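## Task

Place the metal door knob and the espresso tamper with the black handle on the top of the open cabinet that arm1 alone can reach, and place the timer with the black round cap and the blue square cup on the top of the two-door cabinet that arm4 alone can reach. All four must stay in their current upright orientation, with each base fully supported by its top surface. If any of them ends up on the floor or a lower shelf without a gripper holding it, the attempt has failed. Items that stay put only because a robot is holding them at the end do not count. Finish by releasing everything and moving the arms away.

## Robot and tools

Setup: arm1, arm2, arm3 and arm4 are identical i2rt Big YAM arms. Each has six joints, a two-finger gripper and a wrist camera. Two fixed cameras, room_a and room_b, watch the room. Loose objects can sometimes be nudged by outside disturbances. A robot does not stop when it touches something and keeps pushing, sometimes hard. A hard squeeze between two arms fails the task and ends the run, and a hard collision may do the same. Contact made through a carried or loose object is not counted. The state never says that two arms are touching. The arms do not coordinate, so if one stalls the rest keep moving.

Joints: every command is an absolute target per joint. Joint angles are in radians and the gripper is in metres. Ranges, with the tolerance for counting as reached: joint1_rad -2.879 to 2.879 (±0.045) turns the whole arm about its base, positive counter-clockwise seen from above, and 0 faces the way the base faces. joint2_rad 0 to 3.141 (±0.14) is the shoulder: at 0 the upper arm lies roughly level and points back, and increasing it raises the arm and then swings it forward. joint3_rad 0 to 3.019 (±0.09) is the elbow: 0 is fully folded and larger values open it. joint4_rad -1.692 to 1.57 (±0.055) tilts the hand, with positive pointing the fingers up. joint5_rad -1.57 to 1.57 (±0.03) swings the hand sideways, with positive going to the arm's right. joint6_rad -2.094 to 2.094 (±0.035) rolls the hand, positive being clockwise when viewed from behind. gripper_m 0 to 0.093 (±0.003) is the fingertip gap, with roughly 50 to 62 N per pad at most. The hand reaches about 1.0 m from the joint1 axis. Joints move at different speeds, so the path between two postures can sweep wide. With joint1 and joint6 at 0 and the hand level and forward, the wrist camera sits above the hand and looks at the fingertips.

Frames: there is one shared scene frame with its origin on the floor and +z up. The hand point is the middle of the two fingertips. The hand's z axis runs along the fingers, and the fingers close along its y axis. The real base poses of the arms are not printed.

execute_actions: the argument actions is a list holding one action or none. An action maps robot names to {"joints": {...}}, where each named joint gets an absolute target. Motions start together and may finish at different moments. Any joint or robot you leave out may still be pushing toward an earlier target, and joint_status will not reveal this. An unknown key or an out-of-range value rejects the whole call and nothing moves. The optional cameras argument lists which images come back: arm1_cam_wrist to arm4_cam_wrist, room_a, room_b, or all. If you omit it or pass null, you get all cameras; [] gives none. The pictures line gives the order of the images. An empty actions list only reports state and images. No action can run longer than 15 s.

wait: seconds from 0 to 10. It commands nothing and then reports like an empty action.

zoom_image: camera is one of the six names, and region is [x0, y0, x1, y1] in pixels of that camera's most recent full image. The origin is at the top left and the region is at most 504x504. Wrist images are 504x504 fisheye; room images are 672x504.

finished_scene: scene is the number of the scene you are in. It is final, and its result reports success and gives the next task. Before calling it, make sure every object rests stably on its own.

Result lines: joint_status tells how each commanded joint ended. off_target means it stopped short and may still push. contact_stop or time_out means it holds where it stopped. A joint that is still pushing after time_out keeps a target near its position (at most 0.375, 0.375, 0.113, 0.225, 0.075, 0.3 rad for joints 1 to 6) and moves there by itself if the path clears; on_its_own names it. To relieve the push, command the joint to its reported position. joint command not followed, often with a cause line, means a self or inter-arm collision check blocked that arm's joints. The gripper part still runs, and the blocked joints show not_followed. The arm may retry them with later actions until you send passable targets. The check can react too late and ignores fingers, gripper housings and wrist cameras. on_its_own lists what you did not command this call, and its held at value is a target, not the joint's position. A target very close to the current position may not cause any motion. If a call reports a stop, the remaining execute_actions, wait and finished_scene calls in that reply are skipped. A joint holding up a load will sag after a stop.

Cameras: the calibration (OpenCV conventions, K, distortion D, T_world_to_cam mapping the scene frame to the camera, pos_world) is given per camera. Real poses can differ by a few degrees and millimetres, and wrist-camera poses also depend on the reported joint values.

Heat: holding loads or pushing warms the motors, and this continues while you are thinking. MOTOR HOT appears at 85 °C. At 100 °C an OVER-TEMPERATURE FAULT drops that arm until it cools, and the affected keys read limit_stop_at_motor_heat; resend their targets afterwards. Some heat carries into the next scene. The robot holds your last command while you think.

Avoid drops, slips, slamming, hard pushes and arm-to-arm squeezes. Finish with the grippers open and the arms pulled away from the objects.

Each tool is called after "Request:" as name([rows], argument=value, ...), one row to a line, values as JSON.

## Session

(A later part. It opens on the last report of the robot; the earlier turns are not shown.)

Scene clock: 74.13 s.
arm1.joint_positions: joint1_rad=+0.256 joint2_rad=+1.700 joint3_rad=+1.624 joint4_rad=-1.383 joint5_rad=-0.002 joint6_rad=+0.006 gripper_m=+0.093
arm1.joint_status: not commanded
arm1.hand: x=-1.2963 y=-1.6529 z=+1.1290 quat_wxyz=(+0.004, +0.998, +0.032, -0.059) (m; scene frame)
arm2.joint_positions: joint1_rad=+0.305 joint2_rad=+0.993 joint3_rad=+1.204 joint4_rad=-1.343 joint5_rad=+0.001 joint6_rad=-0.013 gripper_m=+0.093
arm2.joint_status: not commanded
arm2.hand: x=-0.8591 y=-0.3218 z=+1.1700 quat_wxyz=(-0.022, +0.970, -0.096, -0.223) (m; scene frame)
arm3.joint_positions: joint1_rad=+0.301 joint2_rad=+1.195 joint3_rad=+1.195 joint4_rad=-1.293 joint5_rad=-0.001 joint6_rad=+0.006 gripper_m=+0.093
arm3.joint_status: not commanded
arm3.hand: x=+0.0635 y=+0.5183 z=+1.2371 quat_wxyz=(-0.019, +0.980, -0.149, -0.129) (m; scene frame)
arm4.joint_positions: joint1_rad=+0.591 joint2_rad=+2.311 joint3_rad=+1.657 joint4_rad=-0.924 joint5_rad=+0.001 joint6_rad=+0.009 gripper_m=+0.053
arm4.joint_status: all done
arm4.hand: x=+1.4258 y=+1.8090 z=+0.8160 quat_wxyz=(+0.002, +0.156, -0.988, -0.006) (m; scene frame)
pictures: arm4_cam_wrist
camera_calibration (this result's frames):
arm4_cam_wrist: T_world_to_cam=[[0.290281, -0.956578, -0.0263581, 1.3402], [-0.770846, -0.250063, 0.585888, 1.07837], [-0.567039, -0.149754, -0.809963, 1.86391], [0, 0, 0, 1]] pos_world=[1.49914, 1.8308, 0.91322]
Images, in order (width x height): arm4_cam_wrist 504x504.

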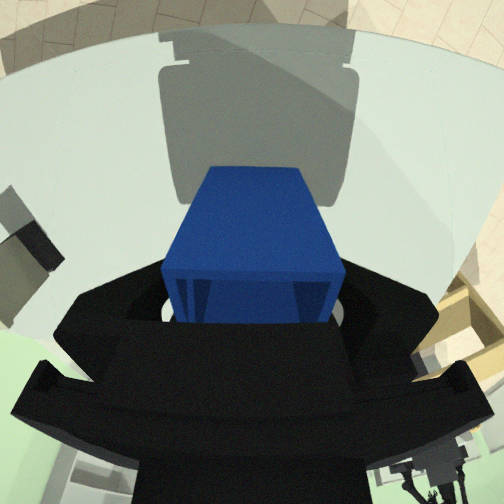

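Request:
execute_actions([
  {"arm4":{"joints":{"gripper_m":0.093}}},
], cameras=["arm4_cam_wrist"])

Request:
execute_actions([
  {"arm4":{"joints":{"joint2_rad":1.75,"joint4_rad":-1.35}}},
])

Scene clock: 76.23 s.
arm1.joint_positions: joint1_rad=+0.256 joint2_rad=+1.700 joint3_rad=+1.624 joint4_rad=-1.383 joint5_rad=-0.002 joint6_rad=+0.006 gripper_m=+0.093
arm1.joint_status: not commanded
arm1.hand: x=-1.2963 y=-1.6529 z=+1.1290 quat_wxyz=(+0.004, +0.998, +0.032, -0.059) (m; scene frame)
arm2.joint_positions: joint1_rad=+0.305 joint2_rad=+0.993 joint3_rad=+1.204 joint4_rad=-1.343 joint5_rad=+0.001 joint6_rad=-0.013 gripper_m=+0.093
arm2.joint_status: not commanded
arm2.hand: x=-0.8591 y=-0.3218 z=+1.1700 quat_wxyz=(-0.022, +0.970, -0.096, -0.223) (m; scene frame)
arm3.joint_positions: joint1_rad=+0.301 joint2_rad=+1.195 joint3_rad=+1.195 joint4_rad=-1.293 joint5_rad=-0.001 joint6_rad=+0.006 gripper_m=+0.093
arm3.joint_status: not commanded
arm3.hand: x=+0.0635 y=+0.5183 z=+1.2371 quat_wxyz=(-0.019, +0.980, -0.149, -0.129) (m; scene frame)
arm4.joint_positions: joint1_rad=+0.591 joint2_rad=+2.311 joint3_rad=+1.657 joint4_rad=-0.924 joint5_rad=+0.001 joint6_rad=+0.009 gripper_m=+0.093
arm4.joint_status: all done
arm4.hand: x=+1.4258 y=+1.8090 z=+0.8160 quat_wxyz=(+0.002, +0.156, -0.988, -0.006) (m; scene frame)
pictures: arm4_cam_wrist
camera_calibration (this result's frames):
arm4_cam_wrist: T_world_to_cam=[[0.290281, -0.956578, -0.0263581, 1.3402], [-0.770846, -0.250063, 0.585888, 1.07837], [-0.567039, -0.149754, -0.809963, 1.86391], [0, 0, 0, 1]] pos_world=[1.49914, 1.8308, 0.91322]
Images, in order (width x height): arm4_cam_wrist 504x504.

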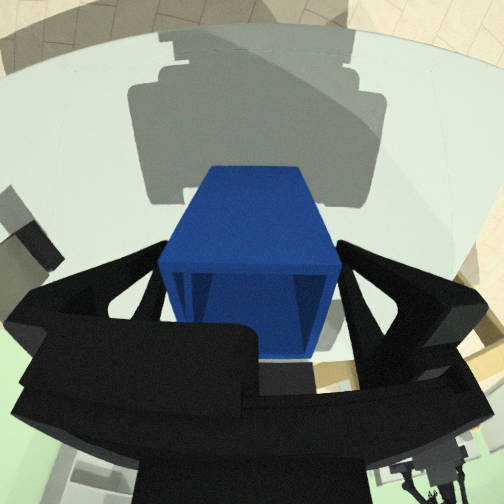

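Scene clock: 77.90 s.
arm1.joint_positions: joint1_rad=+0.256 joint2_rad=+1.700 joint3_rad=+1.624 joint4_rad=-1.383 joint5_rad=-0.002 joint6_rad=+0.006 gripper_m=+0.093
arm1.joint_status: not commanded
arm1.hand: x=-1.2963 y=-1.6529 z=+1.1290 quat_wxyz=(+0.004, +0.998, +0.032, -0.059) (m; scene frame)
arm2.joint_positions: joint1_rad=+0.305 joint2_rad=+0.993 joint3_rad=+1.204 joint4_rad=-1.343 joint5_rad=+0.001 joint6_rad=-0.013 gripper_m=+0.093
arm2.joint_status: not commanded
arm2.hand: x=-0.8591 y=-0.3218 z=+1.1700 quat_wxyz=(-0.022, +0.970, -0.096, -0.223) (m; scene frame)
arm3.joint_positions: joint1_rad=+0.301 joint2_rad=+1.195 joint3_rad=+1.195 joint4_rad=-1.293 joint5_rad=-0.001 joint6_rad=+0.006 gripper_m=+0.093
arm3.joint_status: not commanded
arm3.hand: x=+0.0635 y=+0.5183 z=+1.2371 quat_wxyz=(-0.019, +0.980, -0.149, -0.129) (m; scene frame)
arm4.joint_positions: joint1_rad=+0.591 joint2_rad=+1.766 joint3_rad=+1.673 joint4_rad=-1.339 joint5_rad=+0.001 joint6_rad=+0.009 gripper_m=+0.093
arm4.joint_status: all done
arm4.hand: x=+1.3757 y=+1.7879 z=+1.1393 quat_wxyz=(-0.070, +0.155, -0.985, -0.018) (m; scene frame)
pictures: arm1_cam_wrist, arm2_cam_wrist, arm3_cam_wrist, arm4_cam_wrist, room_a, room_b
camera_calibration (this result's frames):
arm1_cam_wrist: T_world_to_cam=[[-0.0680752, 0.997667, 0.00510005, 1.55417], [0.875535, 0.0572891, 0.479747, 0.699053], [0.478336, 0.0371242, -0.877392, 1.79826], [0, 0, 0, 1]] pos_world=[-1.36642, -1.65735, 1.23449]
arm2_cam_wrist: T_world_to_cam=[[0.19062, 0.981661, -0.00241697, 0.486501], [0.963543, -0.18663, 0.191713, 0.540844], [0.187746, -0.038873, -0.981448, 1.41921], [0, 0, 0, 1]] pos_world=[-0.880315, -0.321473, 1.29037]
arm3_cam_wrist: T_world_to_cam=[[0.278214, 0.960515, 0.00265475, -0.518151], [0.896394, -0.260632, 0.358537, -0.360774], [0.345073, -0.0973704, -0.933512, 1.30491], [0, 0, 0, 1]] pos_world=[0.0172619, 0.530723, 1.34888]
arm4_cam_wrist: T_world_to_cam=[[0.292363, -0.95583, -0.0302093, 1.34317], [-0.843895, -0.272727, 0.462019, 1.12719], [-0.449851, -0.109584, -0.886355, 1.94819], [0, 0, 0, 1]] pos_world=[1.43493, 1.80475, 1.24658]
Images, in order (width x height): arm1_cam_wrist 504x504, arm2_cam_wrist 504x504, arm3_cam_wrist 504x504, arm4_cam_wrist 504x504, room_a 672x504, room_b 672x504.

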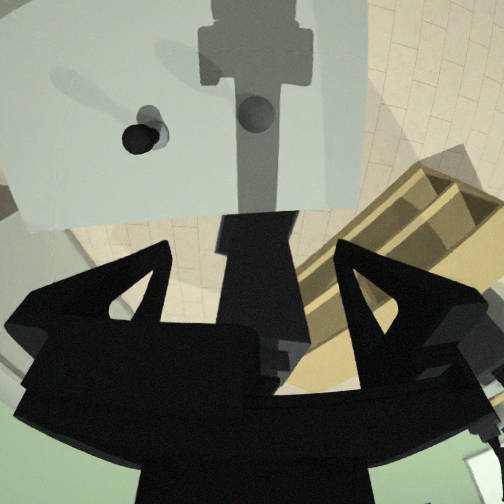

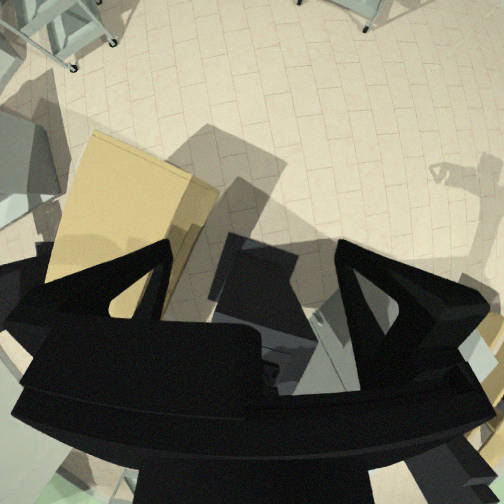

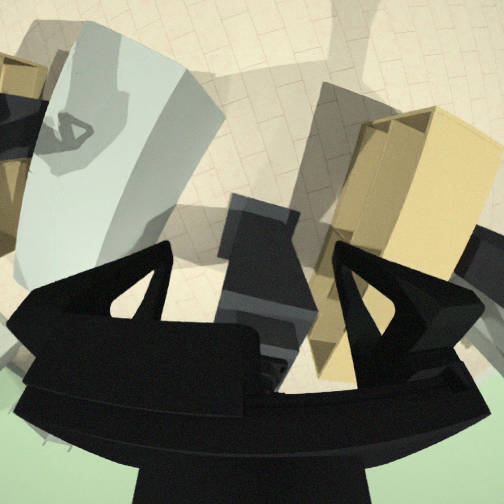

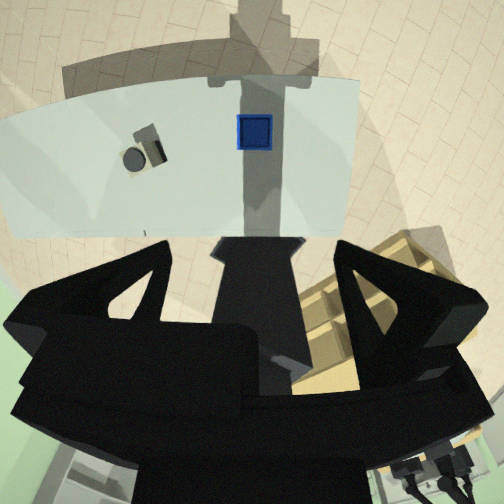

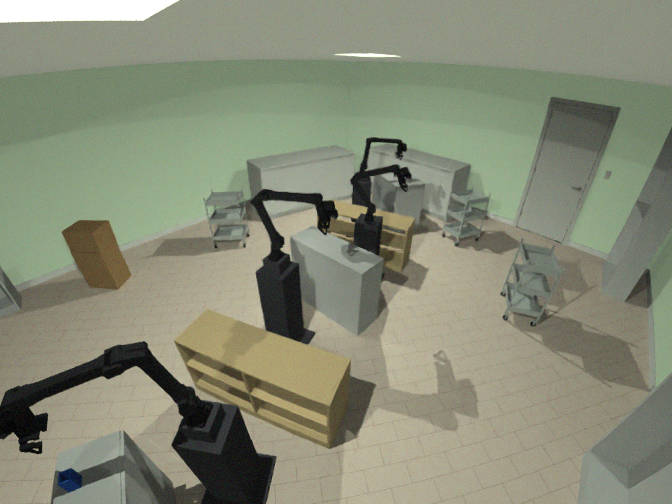

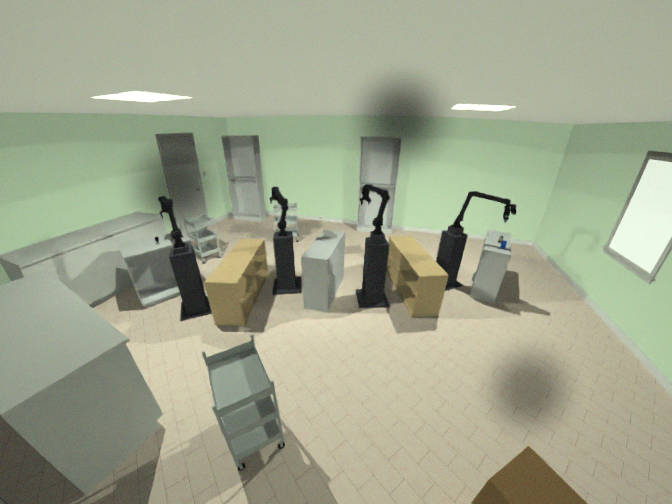

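Request:
finished_scene(scene=2)

The scene is finished: the task was done.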